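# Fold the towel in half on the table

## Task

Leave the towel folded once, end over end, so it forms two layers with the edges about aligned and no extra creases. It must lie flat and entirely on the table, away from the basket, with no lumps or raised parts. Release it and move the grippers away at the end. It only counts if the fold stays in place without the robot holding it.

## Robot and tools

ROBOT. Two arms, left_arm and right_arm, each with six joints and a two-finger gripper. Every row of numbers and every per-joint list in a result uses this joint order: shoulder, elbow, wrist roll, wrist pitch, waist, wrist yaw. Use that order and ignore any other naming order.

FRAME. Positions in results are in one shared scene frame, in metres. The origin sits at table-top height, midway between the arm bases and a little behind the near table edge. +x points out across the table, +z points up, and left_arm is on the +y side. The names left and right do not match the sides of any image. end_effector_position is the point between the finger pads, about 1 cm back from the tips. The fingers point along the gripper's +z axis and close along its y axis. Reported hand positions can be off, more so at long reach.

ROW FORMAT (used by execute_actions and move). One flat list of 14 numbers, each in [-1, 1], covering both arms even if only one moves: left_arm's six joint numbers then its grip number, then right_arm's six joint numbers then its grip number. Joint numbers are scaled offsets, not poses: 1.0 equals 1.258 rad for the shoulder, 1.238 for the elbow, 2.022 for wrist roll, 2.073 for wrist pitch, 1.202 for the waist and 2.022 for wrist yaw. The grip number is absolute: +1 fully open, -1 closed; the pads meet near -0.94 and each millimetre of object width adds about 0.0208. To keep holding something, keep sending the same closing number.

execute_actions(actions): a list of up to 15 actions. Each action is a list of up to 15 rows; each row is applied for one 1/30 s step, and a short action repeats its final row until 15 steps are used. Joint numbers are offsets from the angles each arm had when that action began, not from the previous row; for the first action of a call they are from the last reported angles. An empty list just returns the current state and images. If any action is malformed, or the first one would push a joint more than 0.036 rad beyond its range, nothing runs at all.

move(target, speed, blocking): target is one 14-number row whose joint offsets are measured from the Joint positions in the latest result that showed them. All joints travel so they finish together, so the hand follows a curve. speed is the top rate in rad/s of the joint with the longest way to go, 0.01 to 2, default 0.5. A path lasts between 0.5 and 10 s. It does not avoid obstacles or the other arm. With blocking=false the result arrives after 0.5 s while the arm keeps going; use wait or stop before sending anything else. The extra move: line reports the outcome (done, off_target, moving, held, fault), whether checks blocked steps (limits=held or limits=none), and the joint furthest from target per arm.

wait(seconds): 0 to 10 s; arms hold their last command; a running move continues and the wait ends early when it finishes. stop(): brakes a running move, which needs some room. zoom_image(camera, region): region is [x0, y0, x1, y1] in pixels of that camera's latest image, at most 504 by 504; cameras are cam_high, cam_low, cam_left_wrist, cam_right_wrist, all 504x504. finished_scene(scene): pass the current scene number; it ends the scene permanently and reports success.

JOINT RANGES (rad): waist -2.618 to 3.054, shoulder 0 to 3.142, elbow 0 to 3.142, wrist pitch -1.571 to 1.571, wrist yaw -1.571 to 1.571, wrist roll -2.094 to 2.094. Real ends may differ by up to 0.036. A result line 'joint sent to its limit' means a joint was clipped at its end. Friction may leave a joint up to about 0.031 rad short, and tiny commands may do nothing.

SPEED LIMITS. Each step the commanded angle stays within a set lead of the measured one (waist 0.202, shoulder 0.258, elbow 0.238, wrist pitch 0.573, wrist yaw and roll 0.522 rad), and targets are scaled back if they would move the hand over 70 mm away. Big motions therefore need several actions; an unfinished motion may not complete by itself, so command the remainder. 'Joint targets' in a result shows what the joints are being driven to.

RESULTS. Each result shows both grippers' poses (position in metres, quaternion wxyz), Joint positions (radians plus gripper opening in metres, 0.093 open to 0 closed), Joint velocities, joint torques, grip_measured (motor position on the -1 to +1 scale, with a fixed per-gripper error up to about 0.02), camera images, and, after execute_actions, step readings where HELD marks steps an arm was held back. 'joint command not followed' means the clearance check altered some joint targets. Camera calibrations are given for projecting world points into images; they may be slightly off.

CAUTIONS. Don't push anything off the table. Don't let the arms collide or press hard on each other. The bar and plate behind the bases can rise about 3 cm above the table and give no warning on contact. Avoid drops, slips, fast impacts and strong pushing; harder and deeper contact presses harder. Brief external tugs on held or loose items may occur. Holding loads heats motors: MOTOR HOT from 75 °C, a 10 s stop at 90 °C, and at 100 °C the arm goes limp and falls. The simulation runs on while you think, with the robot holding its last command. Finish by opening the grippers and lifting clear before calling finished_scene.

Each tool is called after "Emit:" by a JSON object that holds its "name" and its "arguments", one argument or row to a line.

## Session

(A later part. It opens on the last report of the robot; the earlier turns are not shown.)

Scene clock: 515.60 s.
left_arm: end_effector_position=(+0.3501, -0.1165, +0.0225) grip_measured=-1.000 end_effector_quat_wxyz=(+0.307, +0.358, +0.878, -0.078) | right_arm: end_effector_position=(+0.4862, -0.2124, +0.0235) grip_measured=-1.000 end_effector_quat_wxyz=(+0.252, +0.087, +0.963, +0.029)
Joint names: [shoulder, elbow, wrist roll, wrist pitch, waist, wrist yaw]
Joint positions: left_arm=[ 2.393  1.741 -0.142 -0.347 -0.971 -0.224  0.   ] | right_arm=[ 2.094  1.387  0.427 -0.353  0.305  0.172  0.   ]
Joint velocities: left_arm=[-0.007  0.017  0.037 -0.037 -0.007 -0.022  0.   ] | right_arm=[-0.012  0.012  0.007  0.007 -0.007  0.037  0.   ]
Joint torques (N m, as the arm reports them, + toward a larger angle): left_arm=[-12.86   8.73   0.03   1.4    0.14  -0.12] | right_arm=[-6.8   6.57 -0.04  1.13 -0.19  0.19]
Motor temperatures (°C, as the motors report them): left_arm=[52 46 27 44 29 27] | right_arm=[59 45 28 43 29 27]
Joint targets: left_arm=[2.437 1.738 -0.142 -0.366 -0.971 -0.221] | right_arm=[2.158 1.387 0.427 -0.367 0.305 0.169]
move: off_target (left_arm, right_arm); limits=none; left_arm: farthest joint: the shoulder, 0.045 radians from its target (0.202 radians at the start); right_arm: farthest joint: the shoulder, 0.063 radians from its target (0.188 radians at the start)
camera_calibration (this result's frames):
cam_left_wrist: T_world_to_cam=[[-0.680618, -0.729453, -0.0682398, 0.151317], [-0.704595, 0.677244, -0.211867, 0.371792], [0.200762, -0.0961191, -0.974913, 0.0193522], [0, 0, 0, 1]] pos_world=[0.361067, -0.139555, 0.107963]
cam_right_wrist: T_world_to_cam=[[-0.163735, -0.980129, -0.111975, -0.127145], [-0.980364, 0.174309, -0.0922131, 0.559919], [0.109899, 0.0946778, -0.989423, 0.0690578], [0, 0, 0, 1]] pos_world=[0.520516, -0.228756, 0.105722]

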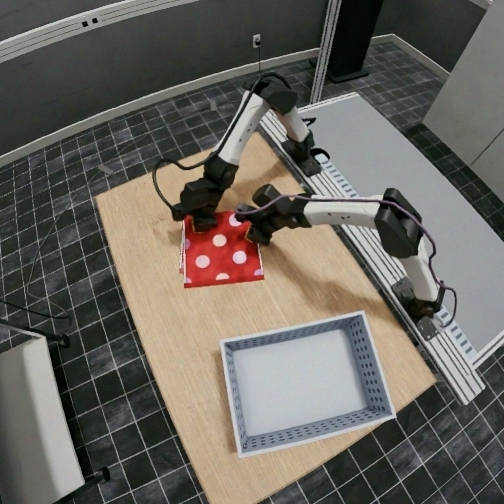

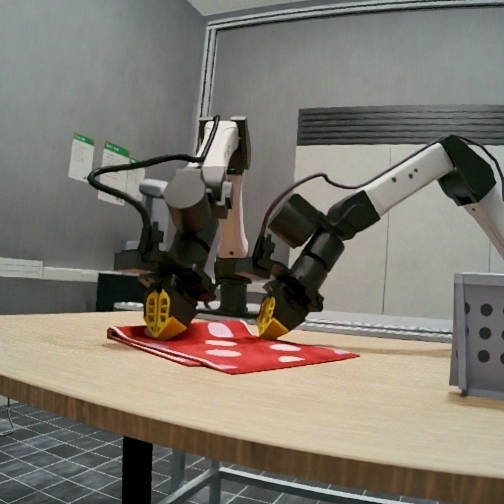

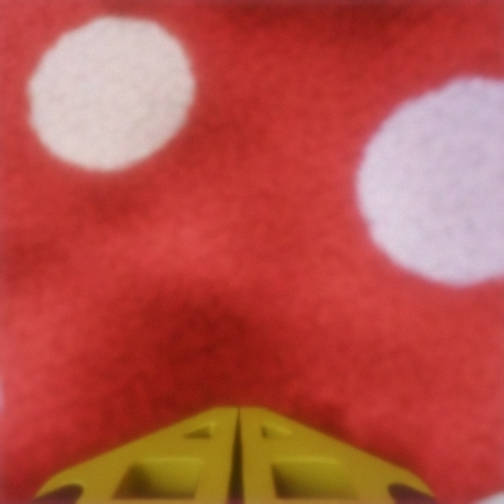

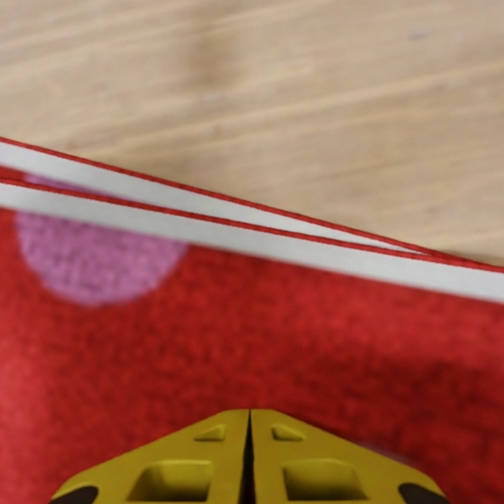

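Emit:
{"name": "move", "arguments": {
  "target": [0.22,0.29,0,0,-0.11,0,-1,-0.03,-0.11,0,0,-0.165,0,-1],
  "speed": 0.25
}}

Emit:
{"name": "move", "arguments": {
  "target": [-0.4,-0.1,0,0,-0.05,0,-1,-0.35,0,0,0,-0.2,0,-1],
  "speed": 0.7
}}

Emit:
{"name": "zoom_image", "arguments": {
  "camera": "cam_high",
  "region": [140,150,320,330]
}}

Scene clock: 528.77 s.
left_arm: end_effector_position=(+0.3313, -0.2169, +0.0254) grip_measured=-1.000 end_effector_quat_wxyz=(+0.360, +0.387, +0.839, -0.127) | right_arm: end_effector_position=(+0.4894, -0.2897, +0.0238) grip_measured=-1.000 end_effector_quat_wxyz=(+0.258, +0.163, +0.952, +0.030)
Joint names: [shoulder, elbow, wrist roll, wrist pitch, waist, wrist yaw]
Joint positions: left_arm=[ 2.628  2.096 -0.142 -0.326 -1.085 -0.242  0.   ] | right_arm=[ 2.04   1.305  0.427 -0.297  0.134  0.127  0.   ]
Joint velocities: left_arm=[-0.007  0.002 -0.037  0.037 -0.007 -0.007  0.   ] | right_arm=[ 0.007  0.002 -0.022 -0.037 -0.007 -0.007  0.   ]
Joint torques (N m, as the arm reports them, + toward a larger angle): left_arm=[-15.47   9.88   0.04   1.63  -1.33   0.02] | right_arm=[-10.53   2.51  -0.04   0.76  -2.79   0.78]
Motor temperatures (°C, as the motors report them): left_arm=[53 45 27 43 29 27] | right_arm=[55 44 28 41 29 27]
Joint targets: left_arm=[2.669 2.100 -0.142 -0.347 -1.104 -0.224] | right_arm=[2.057 1.251 0.427 -0.353 0.107 0.172]
move: off_target (left_arm, right_arm); limits=none; left_arm: farthest joint: the shoulder, 0.041 radians from its target (0.277 radians at the start); right_arm: farthest joint: the wrist pitch, 0.056 radians from its target (0.000 radians at the start)
camera_calibration (this result's frames):
cam_left_wrist: T_world_to_cam=[[-0.745542, -0.664555, -0.0503401, 0.100675], [-0.610484, 0.711274, -0.348421, 0.406813], [0.267351, -0.229031, -0.935985, -0.0355339], [0, 0, 0, 1]] pos_world=[0.33291, -0.23059, 0.113551]
cam_right_wrist: T_world_to_cam=[[-0.305998, -0.939383, -0.154677, -0.119908], [-0.94168, 0.322544, -0.0959357, 0.600734], [0.140011, 0.116301, -0.983296, 0.067709], [0, 0, 0, 1]] pos_world=[0.519528, -0.314277, 0.105663]

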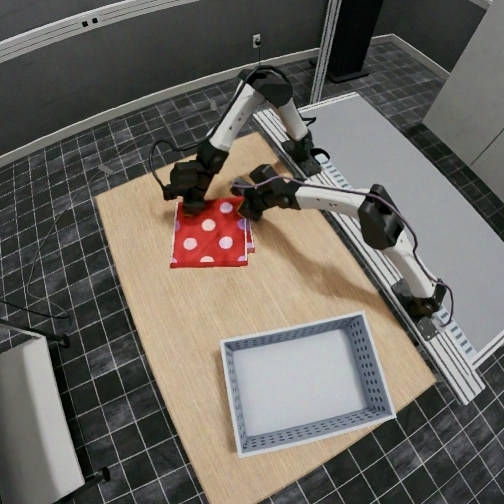

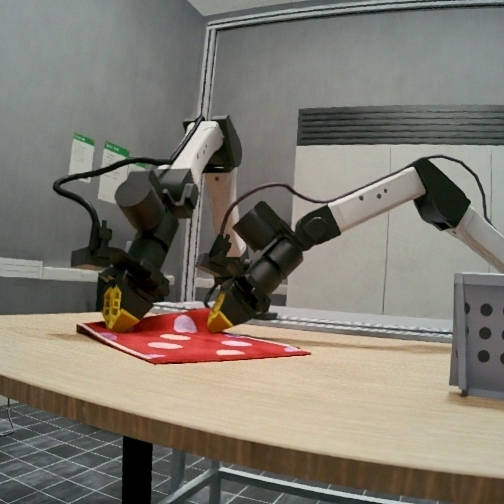

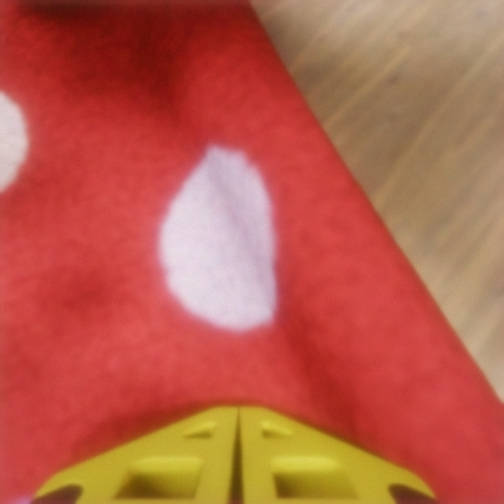

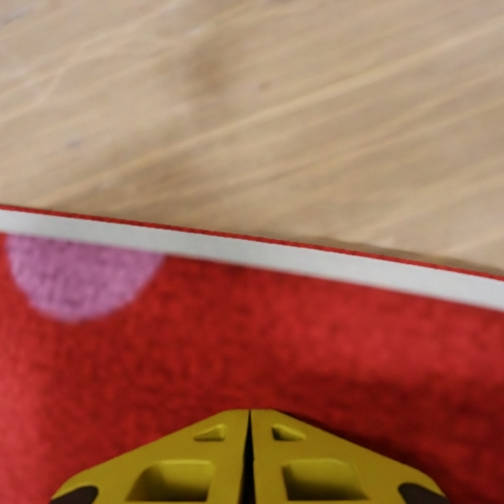

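Scene clock: 530.13 s.
left_arm: end_effector_position=(+0.2894, -0.1961, +0.3058) grip_measured=-1.000 end_effector_quat_wxyz=(+0.500, +0.339, +0.755, -0.257) | right_arm: end_effector_position=(+0.4855, -0.4118, +0.2213) grip_measured=-1.000 end_effector_quat_wxyz=(+0.452, +0.270, +0.850, +0.031)
Joint names: [shoulder, elbow, wrist roll, wrist pitch, waist, wrist yaw]
Joint positions: left_arm=[ 2.106  1.99  -0.142 -0.316 -1.135 -0.244  0.   ] | right_arm=[ 1.609  1.305  0.427 -0.301 -0.104  0.127  0.   ]
Joint velocities: left_arm=[-0.012  0.002 -0.037 -0.095  0.007 -0.051  0.   ] | right_arm=[ 0.002  0.002  0.022 -0.066 -0.007 -0.051  0.   ]
Joint torques (N m, as the arm reports them, + toward a larger angle): left_arm=[-13.98   8.43   0.04   2.24  -0.47  -0.08] | right_arm=[-10.1    7.78  -0.05   1.84  -0.4    0.18]
Motor temperatures (°C, as the motors report them): left_arm=[53 45 27 43 29 27] | right_arm=[55 44 28 41 29 27]
Joint targets: left_arm=[2.125 1.973 -0.142 -0.326 -1.145 -0.242] | right_arm=[1.600 1.305 0.427 -0.296 -0.106 0.127]
move: done; limits=none; left_arm: farthest joint: the shoulder, 0.018 radians from its target (0.503 radians at the start); right_arm: farthest joint: the shoulder, 0.009 radians from its target (0.440 radians at the start)
camera_calibration (this result's frames):
cam_left_wrist: T_world_to_cam=[[-0.775286, -0.628804, 0.0594789, 0.0793412], [-0.485053, 0.532429, -0.693717, 0.498346], [0.404543, -0.566679, -0.717788, 0.0701922], [0, 0, 0, 1]] pos_world=[0.274841, -0.175667, 0.391375]
cam_right_wrist: T_world_to_cam=[[-0.433828, -0.845025, -0.312613, -0.069372], [-0.715892, 0.53396, -0.449873, 0.71111], [0.547076, 0.0286295, -0.836593, 0.0104259], [0, 0, 0, 1]] pos_world=[0.473279, -0.438624, 0.306945]

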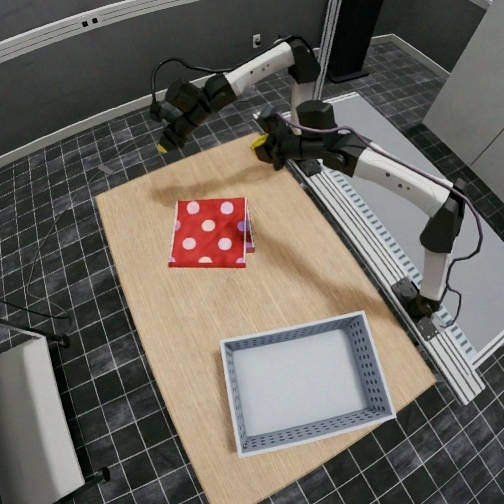

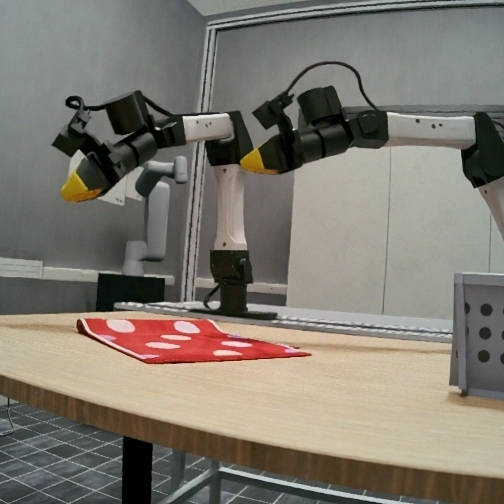

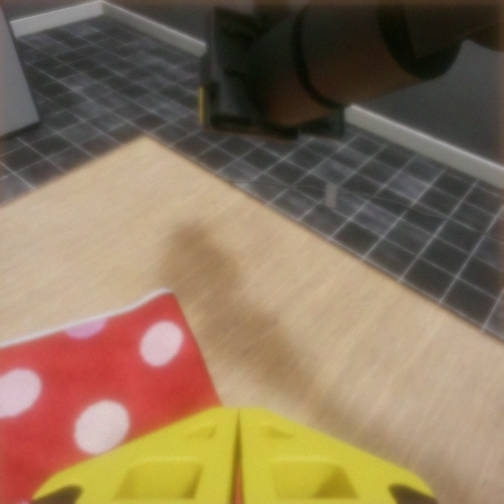

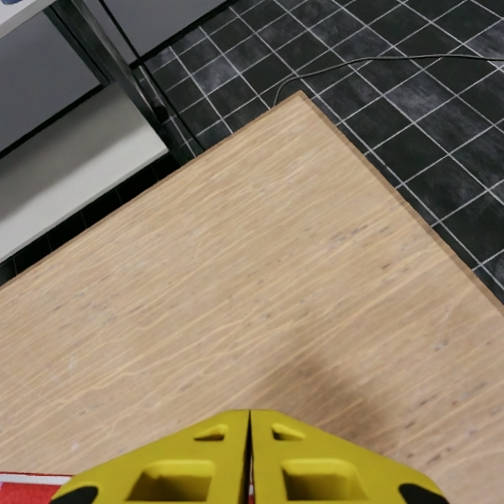

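Region (140, 150, 320, 330) of cam_high's 504x504 image, scaled by 2.800, with more detail than that image has.

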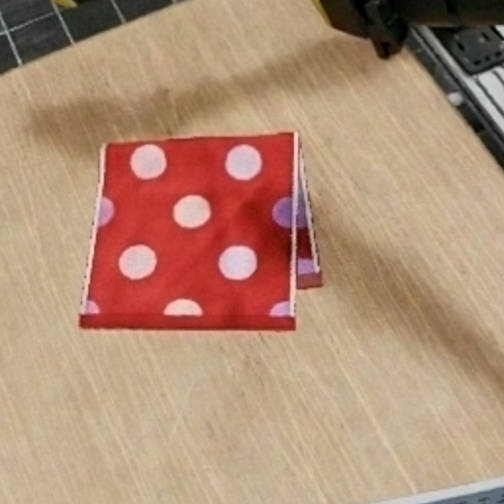

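Emit:
{"name": "move", "arguments": {
  "target": [-0.3,-0.3,0,0,0.2,0,-1,0.16,-0.2,0,-0.03,0.385,0,-1],
  "speed": 0.8
}}

Scene clock: 603.97 s.
left_arm: end_effector_position=(+0.3561, -0.0373, +0.3471) grip_measured=-1.000 end_effector_quat_wxyz=(+0.534, +0.239, +0.784, -0.205) | right_arm: end_effector_position=(+0.3995, -0.2106, +0.0391) grip_measured=-1.000 end_effector_quat_wxyz=(+0.223, +0.055, +0.972, +0.048)
Joint names: [shoulder, elbow, wrist roll, wrist pitch, waist, wrist yaw]
Joint positions: left_arm=[ 1.726  1.637 -0.142 -0.311 -0.895 -0.245  0.   ] | right_arm=[ 1.811  1.067  0.427 -0.364  0.354  0.125  0.   ]
Joint velocities: left_arm=[ 0.007 -0.002  0.095 -0.007 -0.012 -0.051  0.   ] | right_arm=[ 0.007 -0.012  0.007 -0.037  0.012 -0.022  0.   ]
Joint torques (N m, as the arm reports them, + toward a larger angle): left_arm=[-11.18   8.36   0.05   2.27   0.13  -0.1 ] | right_arm=[-9.77  5.61 -0.04  1.18  0.25  0.24]
Motor temperatures (°C, as the motors report them): left_arm=[56 44 27 46 29 27] | right_arm=[53 45 28 43 29 27]
Joint targets: left_arm=[1.729 1.619 -0.142 -0.316 -0.895 -0.244] | right_arm=[1.810 1.058 0.427 -0.363 0.359 0.127]
move: done; limits=none; left_arm: farthest joint: the elbow, 0.019 radians from its target (0.372 radians at the start); right_arm: farthest joint: the elbow, 0.010 radians from its target (0.248 radians at the start)
camera_calibration (this result's frames):
cam_left_wrist: T_world_to_cam=[[-0.603573, -0.79361, 0.0766987, 0.155232], [-0.59133, 0.381042, -0.710729, 0.512883], [0.534817, -0.474331, -0.699272, 0.113444], [0, 0, 0, 1]] pos_world=[0.336305, -0.0184265, 0.431943]
cam_right_wrist: T_world_to_cam=[[-0.0985962, -0.986474, -0.130946, -0.164413], [-0.994001, 0.103888, -0.0342003, 0.46444], [0.0473415, 0.126789, -0.990799, 0.125673], [0, 0, 0, 1]] pos_world=[0.439493, -0.226373, 0.118871]

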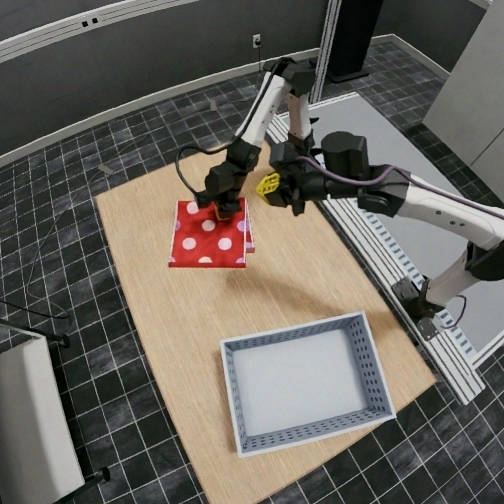

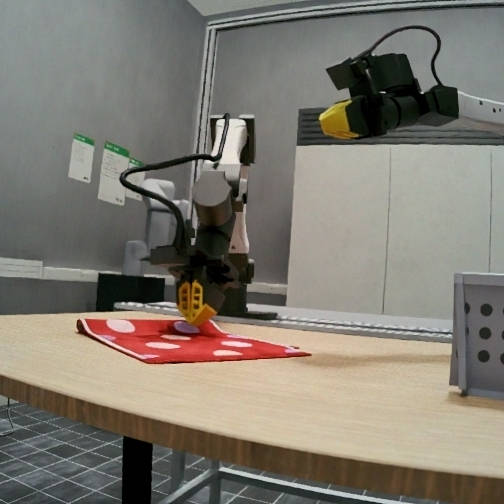

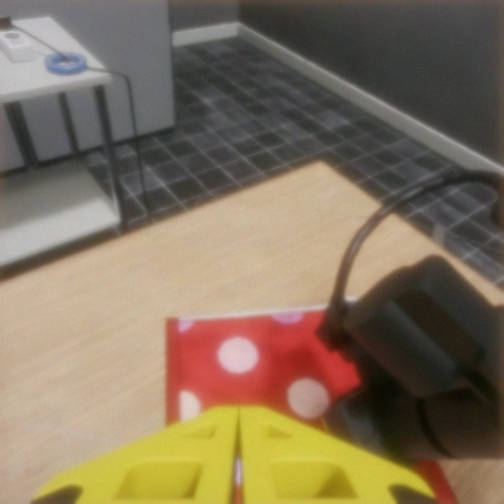

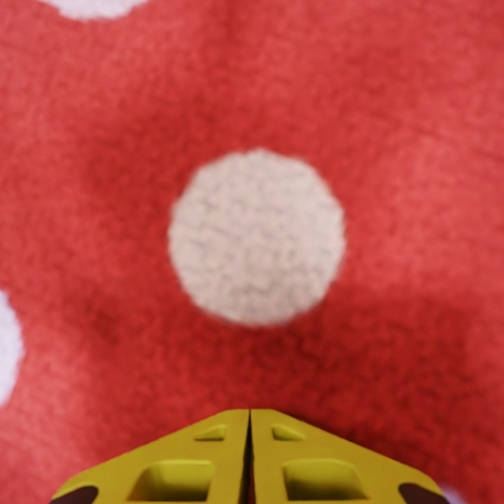

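Emit:
{"name": "execute_actions", "arguments": {
  "actions": [
    [[0,0,0,0,0,0,-1,0.03,0.12,0,0,0,0,-1]],
    [[0,0,0,0,0,0,-1,0.1,0,0,0,0,0,-1]],
    [[0,0,0,0,0,0,-1,0.06,0,0,0,0,0,-1]]
  ]
}}

Scene clock: 612.40 s.
left_arm: end_effector_position=(+0.3561, -0.0373, +0.3471) grip_measured=-1.000 end_effector_quat_wxyz=(+0.534, +0.239, +0.784, -0.205) | right_arm: end_effector_position=(+0.4391, -0.1963, +0.0223) grip_measured=-1.000 end_effector_quat_wxyz=(+0.231, +0.057, +0.970, +0.048)
Joint names: [shoulder, elbow, wrist roll, wrist pitch, waist, wrist yaw]
Joint positions: left_arm=[ 1.726  1.637 -0.142 -0.311 -0.895 -0.245  0.   ] | right_arm=[ 1.977  1.214  0.427 -0.329  0.354  0.131  0.   ]
Joint velocities: left_arm=[-0.002 -0.012 -0.095  0.022 -0.007  0.022  0.   ] | right_arm=[ 0.012 -0.002 -0.037  0.007 -0.007  0.007  0.   ]
Joint torques (N m, as the arm reports them, + toward a larger angle): left_arm=[-11.35  10.14   0.05   2.32   0.17  -0.09] | right_arm=[-5.73  6.06 -0.04  1.07 -0.19  0.17]
Motor temperatures (°C, as the motors report them): left_arm=[55 44 27 47 29 27] | right_arm=[52 44 28 42 29 27]
Joint targets: left_arm=[1.726 1.637 -0.142 -0.311 -0.895 -0.245] | right_arm=[2.038 1.209 0.427 -0.344 0.354 0.127]
Step readings (joint positions; steps 1 to 15: 1st action; 16 to 30: 2nd action; 31 to 45: 3rd action):
0: left_arm=[1.726 1.637 -0.142 -0.311 -0.895 -0.245] | right_arm=[1.811 1.067 0.427 -0.364 0.354 0.125]
1: left_arm=[1.726 1.637 -0.142 -0.311 -0.895 -0.245] | right_arm=[1.816 1.084 0.427 -0.378 0.354 0.125]
2: left_arm=[1.726 1.637 -0.142 -0.311 -0.895 -0.245] | right_arm=[1.831 1.114 0.427 -0.388 0.354 0.125]
4: left_arm=[1.726 1.637 -0.142 -0.311 -0.895 -0.245] | right_arm=[1.847 1.167 0.427 -0.382 0.354 0.125]
8: left_arm=[1.726 1.637 -0.142 -0.311 -0.895 -0.245] | right_arm=[1.847 1.199 0.427 -0.368 0.354 0.125]
15: left_arm=[1.726 1.637 -0.142 -0.311 -0.895 -0.245] | right_arm=[1.847 1.199 0.427 -0.368 0.354 0.125]
16: left_arm=[1.726 1.637 -0.142 -0.311 -0.895 -0.245] | right_arm=[1.858 1.199 0.427 -0.367 0.354 0.125]
17: left_arm=[1.726 1.637 -0.142 -0.311 -0.895 -0.245] | right_arm=[1.879 1.204 0.427 -0.358 0.354 0.125]
19: left_arm=[1.726 1.637 -0.142 -0.311 -0.895 -0.245] | right_arm=[1.933 1.204 0.427 -0.357 0.354 0.125]
23: left_arm=[1.726 1.637 -0.142 -0.311 -0.895 -0.245] | right_arm=[1.958 1.209 0.427 -0.341 0.354 0.127]
30: left_arm=[1.726 1.637 -0.142 -0.311 -0.895 -0.245] | right_arm=[1.962 1.209 0.427 -0.344 0.354 0.127]
31: left_arm=[1.726 1.637 -0.142 -0.311 -0.895 -0.245] | right_arm=[1.967 1.209 0.427 -0.342 0.354 0.128]
32: left_arm=[1.726 1.637 -0.142 -0.311 -0.895 -0.245] | right_arm=[1.973 1.209 0.427 -0.334 0.354 0.128]
34: left_arm=[1.726 1.637 -0.142 -0.311 -0.895 -0.245] | right_arm=[1.975 1.213 0.427 -0.330 0.354 0.130]
38: left_arm=[1.726 1.637 -0.142 -0.311 -0.895 -0.245] | right_arm=[1.977 1.214 0.427 -0.329 0.354 0.130]
45: Joint positions above
camera_calibration (this result's frames):
cam_left_wrist: T_world_to_cam=[[-0.603573, -0.79361, 0.0766987, 0.155232], [-0.59133, 0.381042, -0.710729, 0.512883], [0.534817, -0.474331, -0.699272, 0.113444], [0, 0, 0, 1]] pos_world=[0.336305, -0.0184265, 0.431943]
cam_right_wrist: T_world_to_cam=[[-0.0997986, -0.986129, -0.132629, -0.148038], [-0.992967, 0.107238, -0.0501718, 0.502337], [0.0636988, 0.126689, -0.989895, 0.098059], [0, 0, 0, 1]] pos_world=[0.477783, -0.212278, 0.102637]

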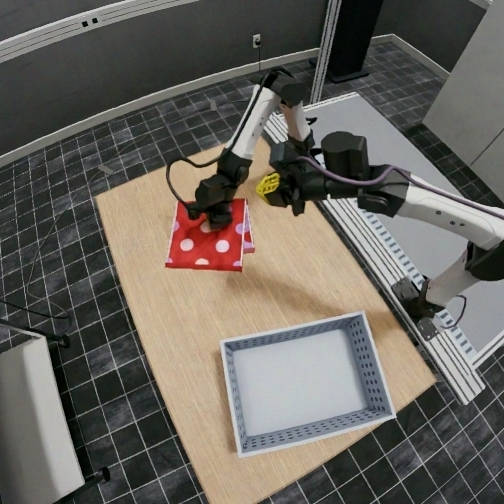

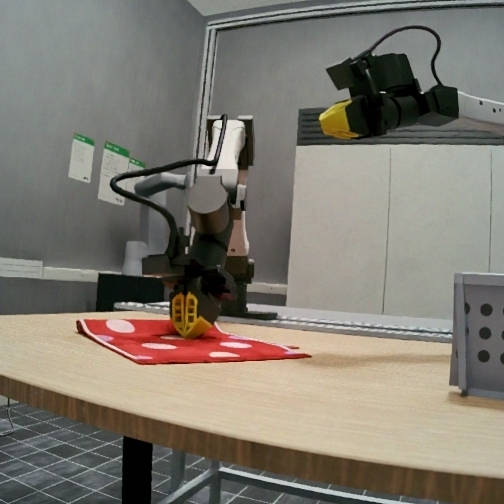

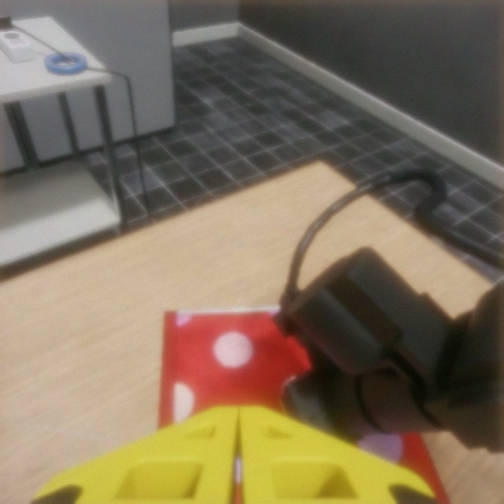

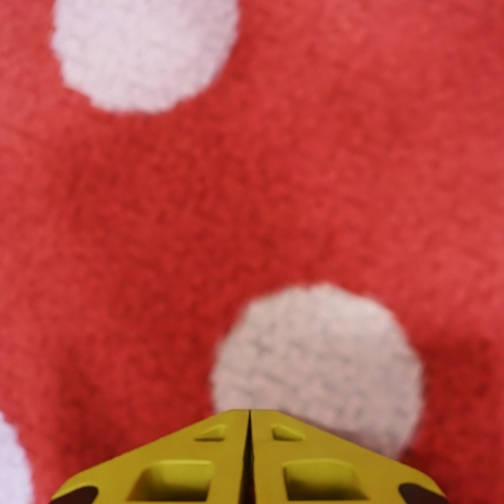

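Emit:
{"name": "move", "arguments": {
  "target": [0,0,0,0,0,0,-1,-0.13,-0.26,0,0,0,0,-1],
  "speed": 0.2
}}

Emit:
{"name": "move", "arguments": {
  "target": [0,0,0,0,0,0,-1,-0.35,0,0,0,-0.3,0,-1],
  "speed": 0.7
}}

Emit:
{"name": "zoom_image", "arguments": {
  "camera": "cam_high",
  "region": [140,150,320,330]
}}

Scene clock: 624.00 s.
left_arm: end_effector_position=(+0.3561, -0.0373, +0.3471) grip_measured=-1.000 end_effector_quat_wxyz=(+0.534, +0.239, +0.784, -0.205) | right_arm: end_effector_position=(+0.3914, -0.2140, +0.0216) grip_measured=-1.000 end_effector_quat_wxyz=(+0.240, +0.058, +0.968, +0.052)
Joint names: [shoulder, elbow, wrist roll, wrist pitch, waist, wrist yaw]
Joint positions: left_arm=[ 1.726  1.637 -0.142 -0.311 -0.895 -0.245  0.   ] | right_arm=[ 1.801  0.954  0.427 -0.225  0.354  0.131  0.   ]
Joint velocities: left_arm=[-0.002  0.007 -0.037 -0.037 -0.007 -0.022  0.   ] | right_arm=[ 0.002  0.002 -0.066 -0.007 -0.002  0.081  0.   ]
Joint torques (N m, as the arm reports them, + toward a larger angle): left_arm=[-11.33  10.13   0.05   2.33   0.17  -0.08] | right_arm=[-8.34  1.48 -0.04  0.24 -0.18  0.2 ]
Motor temperatures (°C, as the motors report them): left_arm=[53 45 27 47 29 27] | right_arm=[51 44 28 41 29 27]
Joint targets: left_arm=[1.726 1.637 -0.142 -0.311 -0.895 -0.245] | right_arm=[1.813 0.892 0.427 -0.329 0.354 0.130]
move: off_target (right_arm); limits=none; left_arm: farthest joint: the waist, 0.000 radians from its target (0.000 radians at the start); right_arm: farthest joint: the wrist pitch, 0.104 radians from its target (0.000 radians at the start)
camera_calibration (this result's frames):
cam_left_wrist: T_world_to_cam=[[-0.603573, -0.79361, 0.0766987, 0.155232], [-0.59133, 0.381042, -0.710729, 0.512883], [0.534817, -0.474331, -0.699272, 0.113444], [0, 0, 0, 1]] pos_world=[0.336305, -0.0184265, 0.431943]
cam_right_wrist: T_world_to_cam=[[-0.0983705, -0.985144, -0.140764, -0.17046], [-0.991697, 0.108816, -0.0685226, 0.45703], [0.082822, 0.132854, -0.987669, 0.0964578], [0, 0, 0, 1]] pos_world=[0.428478, -0.230474, 0.102591]

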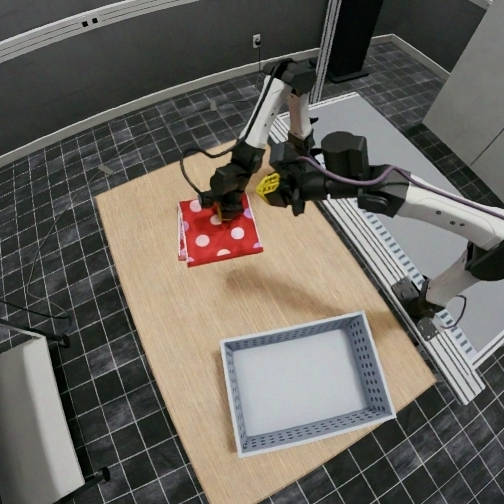

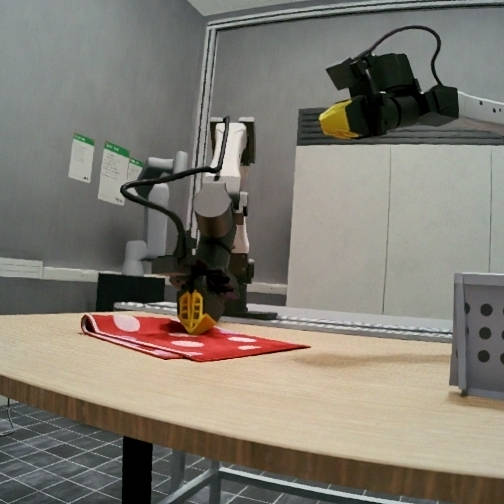

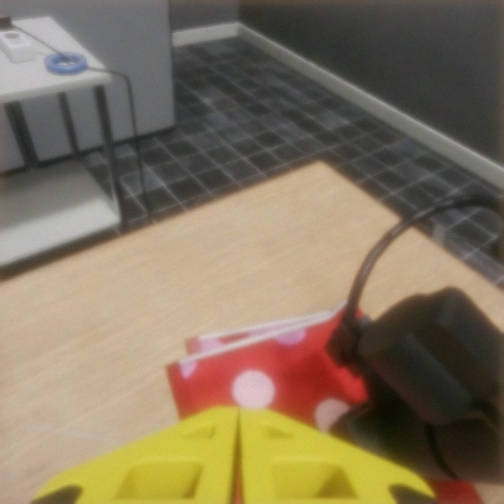

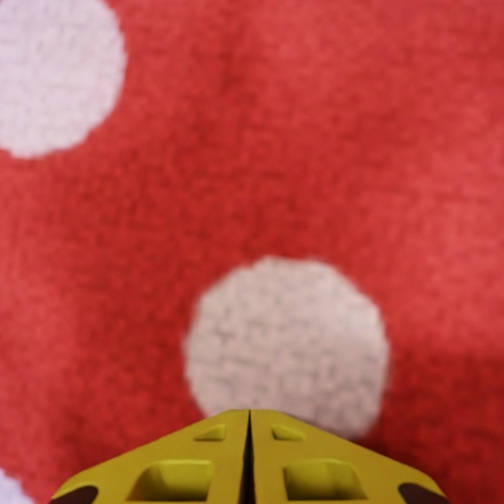

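Scene clock: 625.07 s.
left_arm: end_effector_position=(+0.3561, -0.0373, +0.3471) grip_measured=-1.000 end_effector_quat_wxyz=(+0.534, +0.239, +0.784, -0.205) | right_arm: end_effector_position=(+0.4185, -0.3626, +0.1839) grip_measured=-1.000 end_effector_quat_wxyz=(+0.435, +0.229, +0.869, +0.049)
Joint names: [shoulder, elbow, wrist roll, wrist pitch, waist, wrist yaw]
Joint positions: left_arm=[ 1.726  1.637 -0.142 -0.311 -0.895 -0.245  0.   ] | right_arm=[ 1.373  0.954  0.427 -0.224 -0.002  0.134  0.   ]
Joint velocities: left_arm=[-0.002 -0.002 -0.037 -0.007 -0.012 -0.022  0.   ] | right_arm=[-0.002  0.022 -0.007 -0.007 -0.002  0.037  0.   ]
Joint torques (N m, as the arm reports them, + toward a larger angle): left_arm=[-11.36  10.15   0.04   2.33   0.18  -0.09] | right_arm=[-7.7   7.63 -0.05  1.76 -0.57  0.14]
Motor temperatures (°C, as the motors report them): left_arm=[53 45 27 47 29 27] | right_arm=[51 44 28 41 29 27]
Joint targets: left_arm=[1.726 1.637 -0.142 -0.311 -0.895 -0.245] | right_arm=[1.361 0.954 0.427 -0.225 -0.006 0.132]
move: done; limits=none; left_arm: farthest joint: the waist, 0.000 radians from its target (0.000 radians at the start); right_arm: farthest joint: the shoulder, 0.012 radians from its target (0.441 radians at the start)
camera_calibration (this result's frames):
cam_left_wrist: T_world_to_cam=[[-0.603573, -0.79361, 0.0766987, 0.155232], [-0.59133, 0.381042, -0.710729, 0.512883], [0.534817, -0.474331, -0.699272, 0.113444], [0, 0, 0, 1]] pos_world=[0.336305, -0.0184265, 0.431943]
cam_right_wrist: T_world_to_cam=[[-0.359874, -0.8836, -0.29957, -0.11592], [-0.77933, 0.461217, -0.424175, 0.615499], [0.512967, 0.0808144, -0.854595, 0.0508776], [0, 0, 0, 1]] pos_world=[0.411862, -0.390417, 0.269833]

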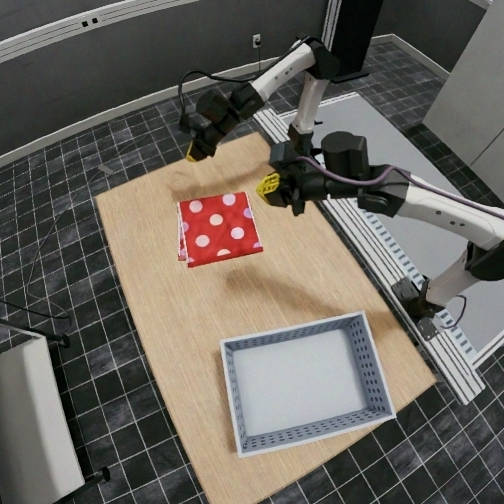

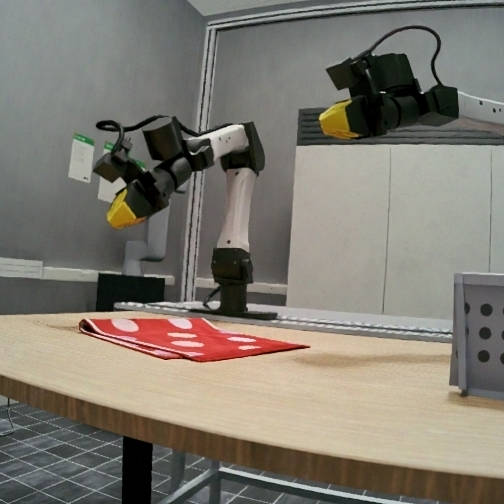

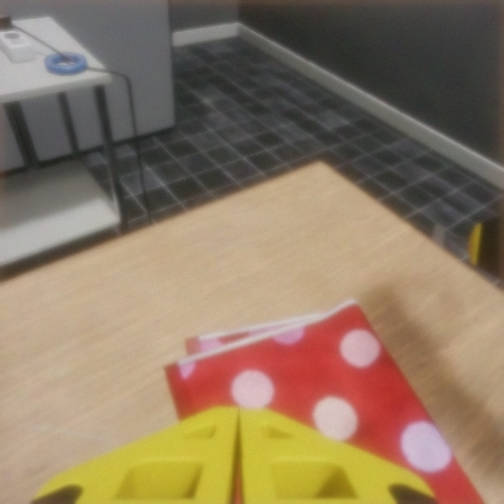

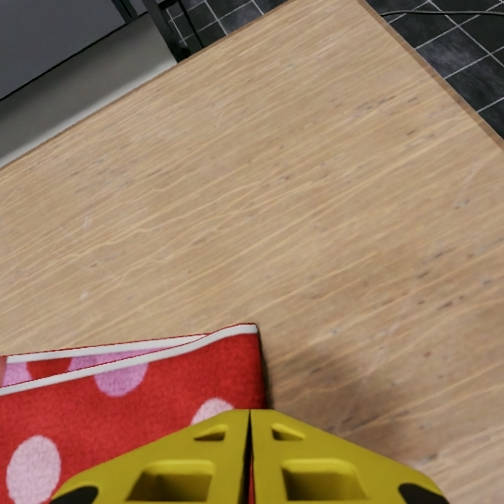

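Region (140, 150, 320, 330) of cam_high's 504x504 image, scaled by 2.800, with more detail than that image has.

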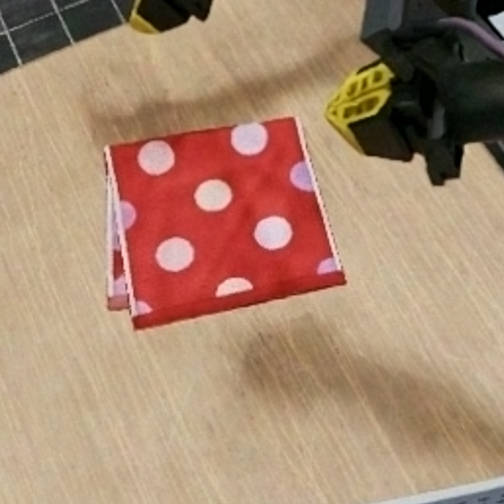

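Emit:
{"name": "move", "arguments": {
  "target": [0,0,0,0,0,0,-1,0.25,0,0,0,0.305,0,-1],
  "speed": 0.7
}}

Emit:
{"name": "move", "arguments": {
  "target": [0,0,0,0,0,0,-1,0.14,0,0,0,0,0,-1],
  "speed": 0.25
}}

Scene clock: 641.40 s.
left_arm: end_effector_position=(+0.3561, -0.0373, +0.3471) grip_measured=-1.000 end_effector_quat_wxyz=(+0.534, +0.239, +0.784, -0.205) | right_arm: end_effector_position=(+0.3997, -0.2117, +0.0655) grip_measured=-1.000 end_effector_quat_wxyz=(+0.289, +0.060, +0.953, +0.073)
Joint names: [shoulder, elbow, wrist roll, wrist pitch, waist, wrist yaw]
Joint positions: left_arm=[ 1.726  1.637 -0.142 -0.311 -0.895 -0.245  0.   ] | right_arm=[ 1.687  0.954  0.427 -0.228  0.357  0.132  0.   ]
Joint velocities: left_arm=[ 0.007 -0.007 -0.022 -0.037  0.012  0.051  0.   ] | right_arm=[-0.007  0.002  0.037  0.007 -0.007 -0.066  0.   ]
Joint torques (N m, as the arm reports them, + toward a larger angle): left_arm=[-11.34  10.12   0.05   2.33   0.19  -0.09] | right_arm=[-8.79  6.64 -0.04  1.44  0.49  0.22]
Motor temperatures (°C, as the motors report them): left_arm=[52 46 27 48 29 27] | right_arm=[50 44 28 42 29 27]
Joint targets: left_arm=[1.726 1.637 -0.142 -0.311 -0.895 -0.245] | right_arm=[1.687 0.954 0.427 -0.224 0.364 0.134]
move: done; limits=none; left_arm: farthest joint: the waist, 0.000 radians from its target (0.000 radians at the start); right_arm: farthest joint: the waist, 0.007 radians from its target (0.367 radians at the start)
camera_calibration (this result's frames):
cam_left_wrist: T_world_to_cam=[[-0.603573, -0.79361, 0.0766987, 0.155232], [-0.59133, 0.381042, -0.710729, 0.512883], [0.534817, -0.474331, -0.699272, 0.113444], [0, 0, 0, 1]] pos_world=[0.336305, -0.0184265, 0.431943]
cam_right_wrist: T_world_to_cam=[[-0.0832075, -0.978711, -0.187619, -0.162862], [-0.979088, 0.115362, -0.167567, 0.470865], [0.185643, 0.169752, -0.967843, 0.104235], [0, 0, 0, 1]] pos_world=[0.428116, -0.231409, 0.149228]

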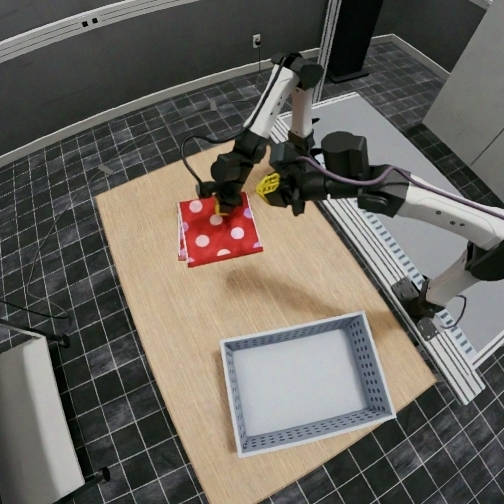

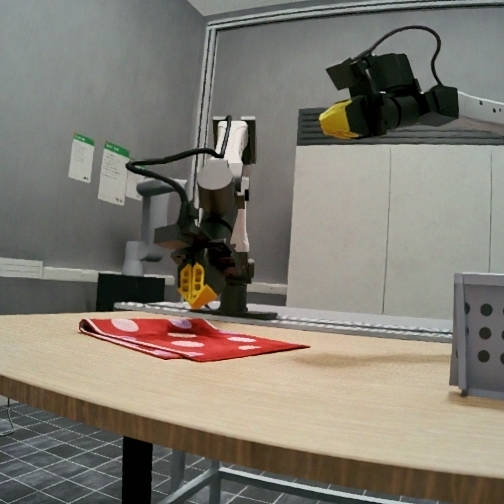

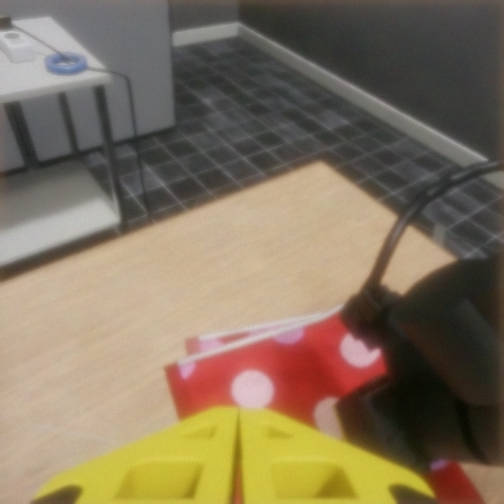

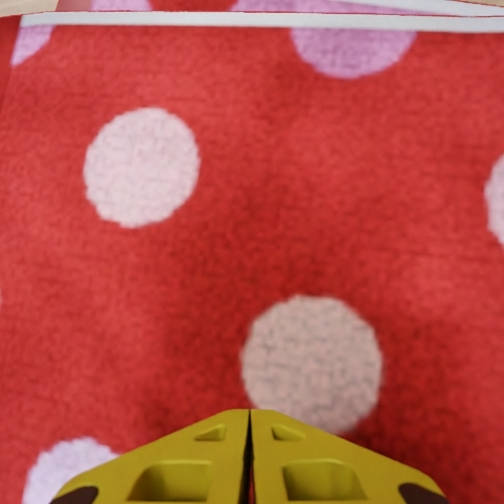

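Scene clock: 642.37 s.
left_arm: end_effector_position=(+0.3561, -0.0373, +0.3471) grip_measured=-1.000 end_effector_quat_wxyz=(+0.534, +0.239, +0.784, -0.205) | right_arm: end_effector_position=(+0.3933, -0.2128, +0.0210) grip_measured=-1.000 end_effector_quat_wxyz=(+0.244, +0.057, +0.967, +0.052)
Joint names: [shoulder, elbow, wrist roll, wrist pitch, waist, wrist yaw]
Joint positions: left_arm=[ 1.726  1.637 -0.142 -0.311 -0.895 -0.245  0.   ] | right_arm=[ 1.807  0.954  0.427 -0.212  0.357  0.136  0.   ]
Joint velocities: left_arm=[ 0.007 -0.007 -0.022 -0.022 -0.007  0.022  0.   ] | right_arm=[-0.012 -0.012 -0.051 -0.022  0.002 -0.066  0.   ]
Joint torques (N m, as the arm reports them, + toward a larger angle): left_arm=[-11.38  10.11   0.05   2.33   0.2   -0.1 ] | right_arm=[-4.33  6.1  -0.04  1.1  -0.17  0.17]
Motor temperatures (°C, as the motors report them): left_arm=[52 46 27 48 29 27] | right_arm=[50 44 28 42 29 27]
Joint targets: left_arm=[1.726 1.637 -0.142 -0.311 -0.895 -0.245] | right_arm=[1.863 0.954 0.427 -0.228 0.357 0.132]
move: off_target (right_arm); limits=none; left_arm: farthest joint: the waist, 0.000 radians from its target (0.000 radians at the start); right_arm: farthest joint: the shoulder, 0.056 radians from its target (0.176 radians at the start)
camera_calibration (this result's frames):
cam_left_wrist: T_world_to_cam=[[-0.603573, -0.79361, 0.0766987, 0.155232], [-0.59133, 0.381042, -0.710729, 0.512883], [0.534817, -0.474331, -0.699272, 0.113444], [0, 0, 0, 1]] pos_world=[0.336305, -0.0184265, 0.431943]
cam_right_wrist: T_world_to_cam=[[-0.0968651, -0.985311, -0.140639, -0.16987], [-0.991151, 0.108379, -0.0766455, 0.458618], [0.0907621, 0.131971, -0.98709, 0.0922213], [0, 0, 0, 1]] pos_world=[0.429735, -0.22925, 0.102291]

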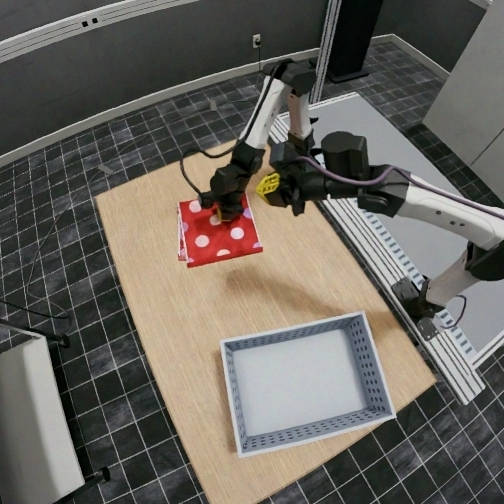

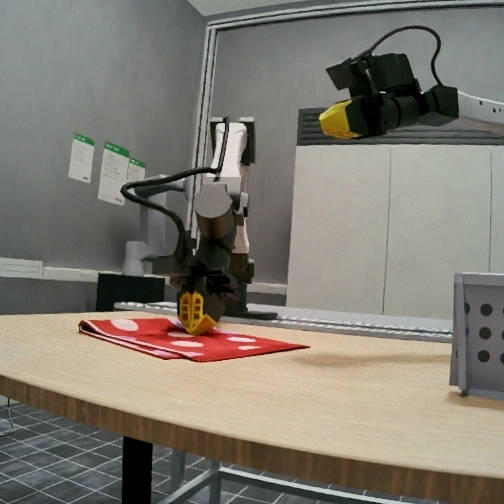

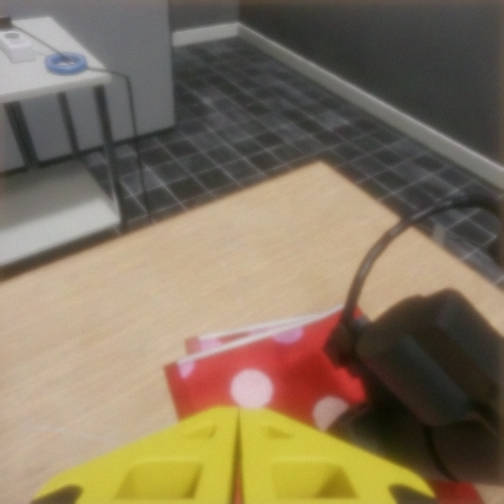

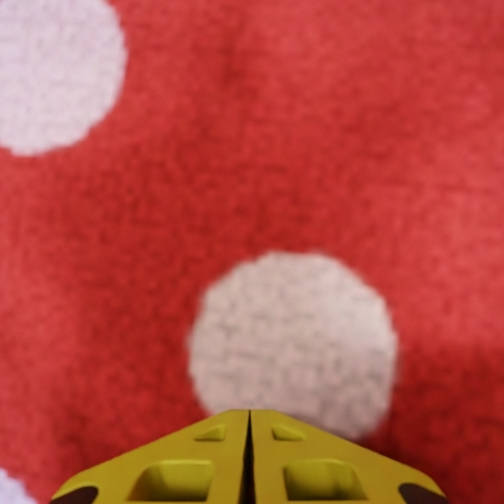

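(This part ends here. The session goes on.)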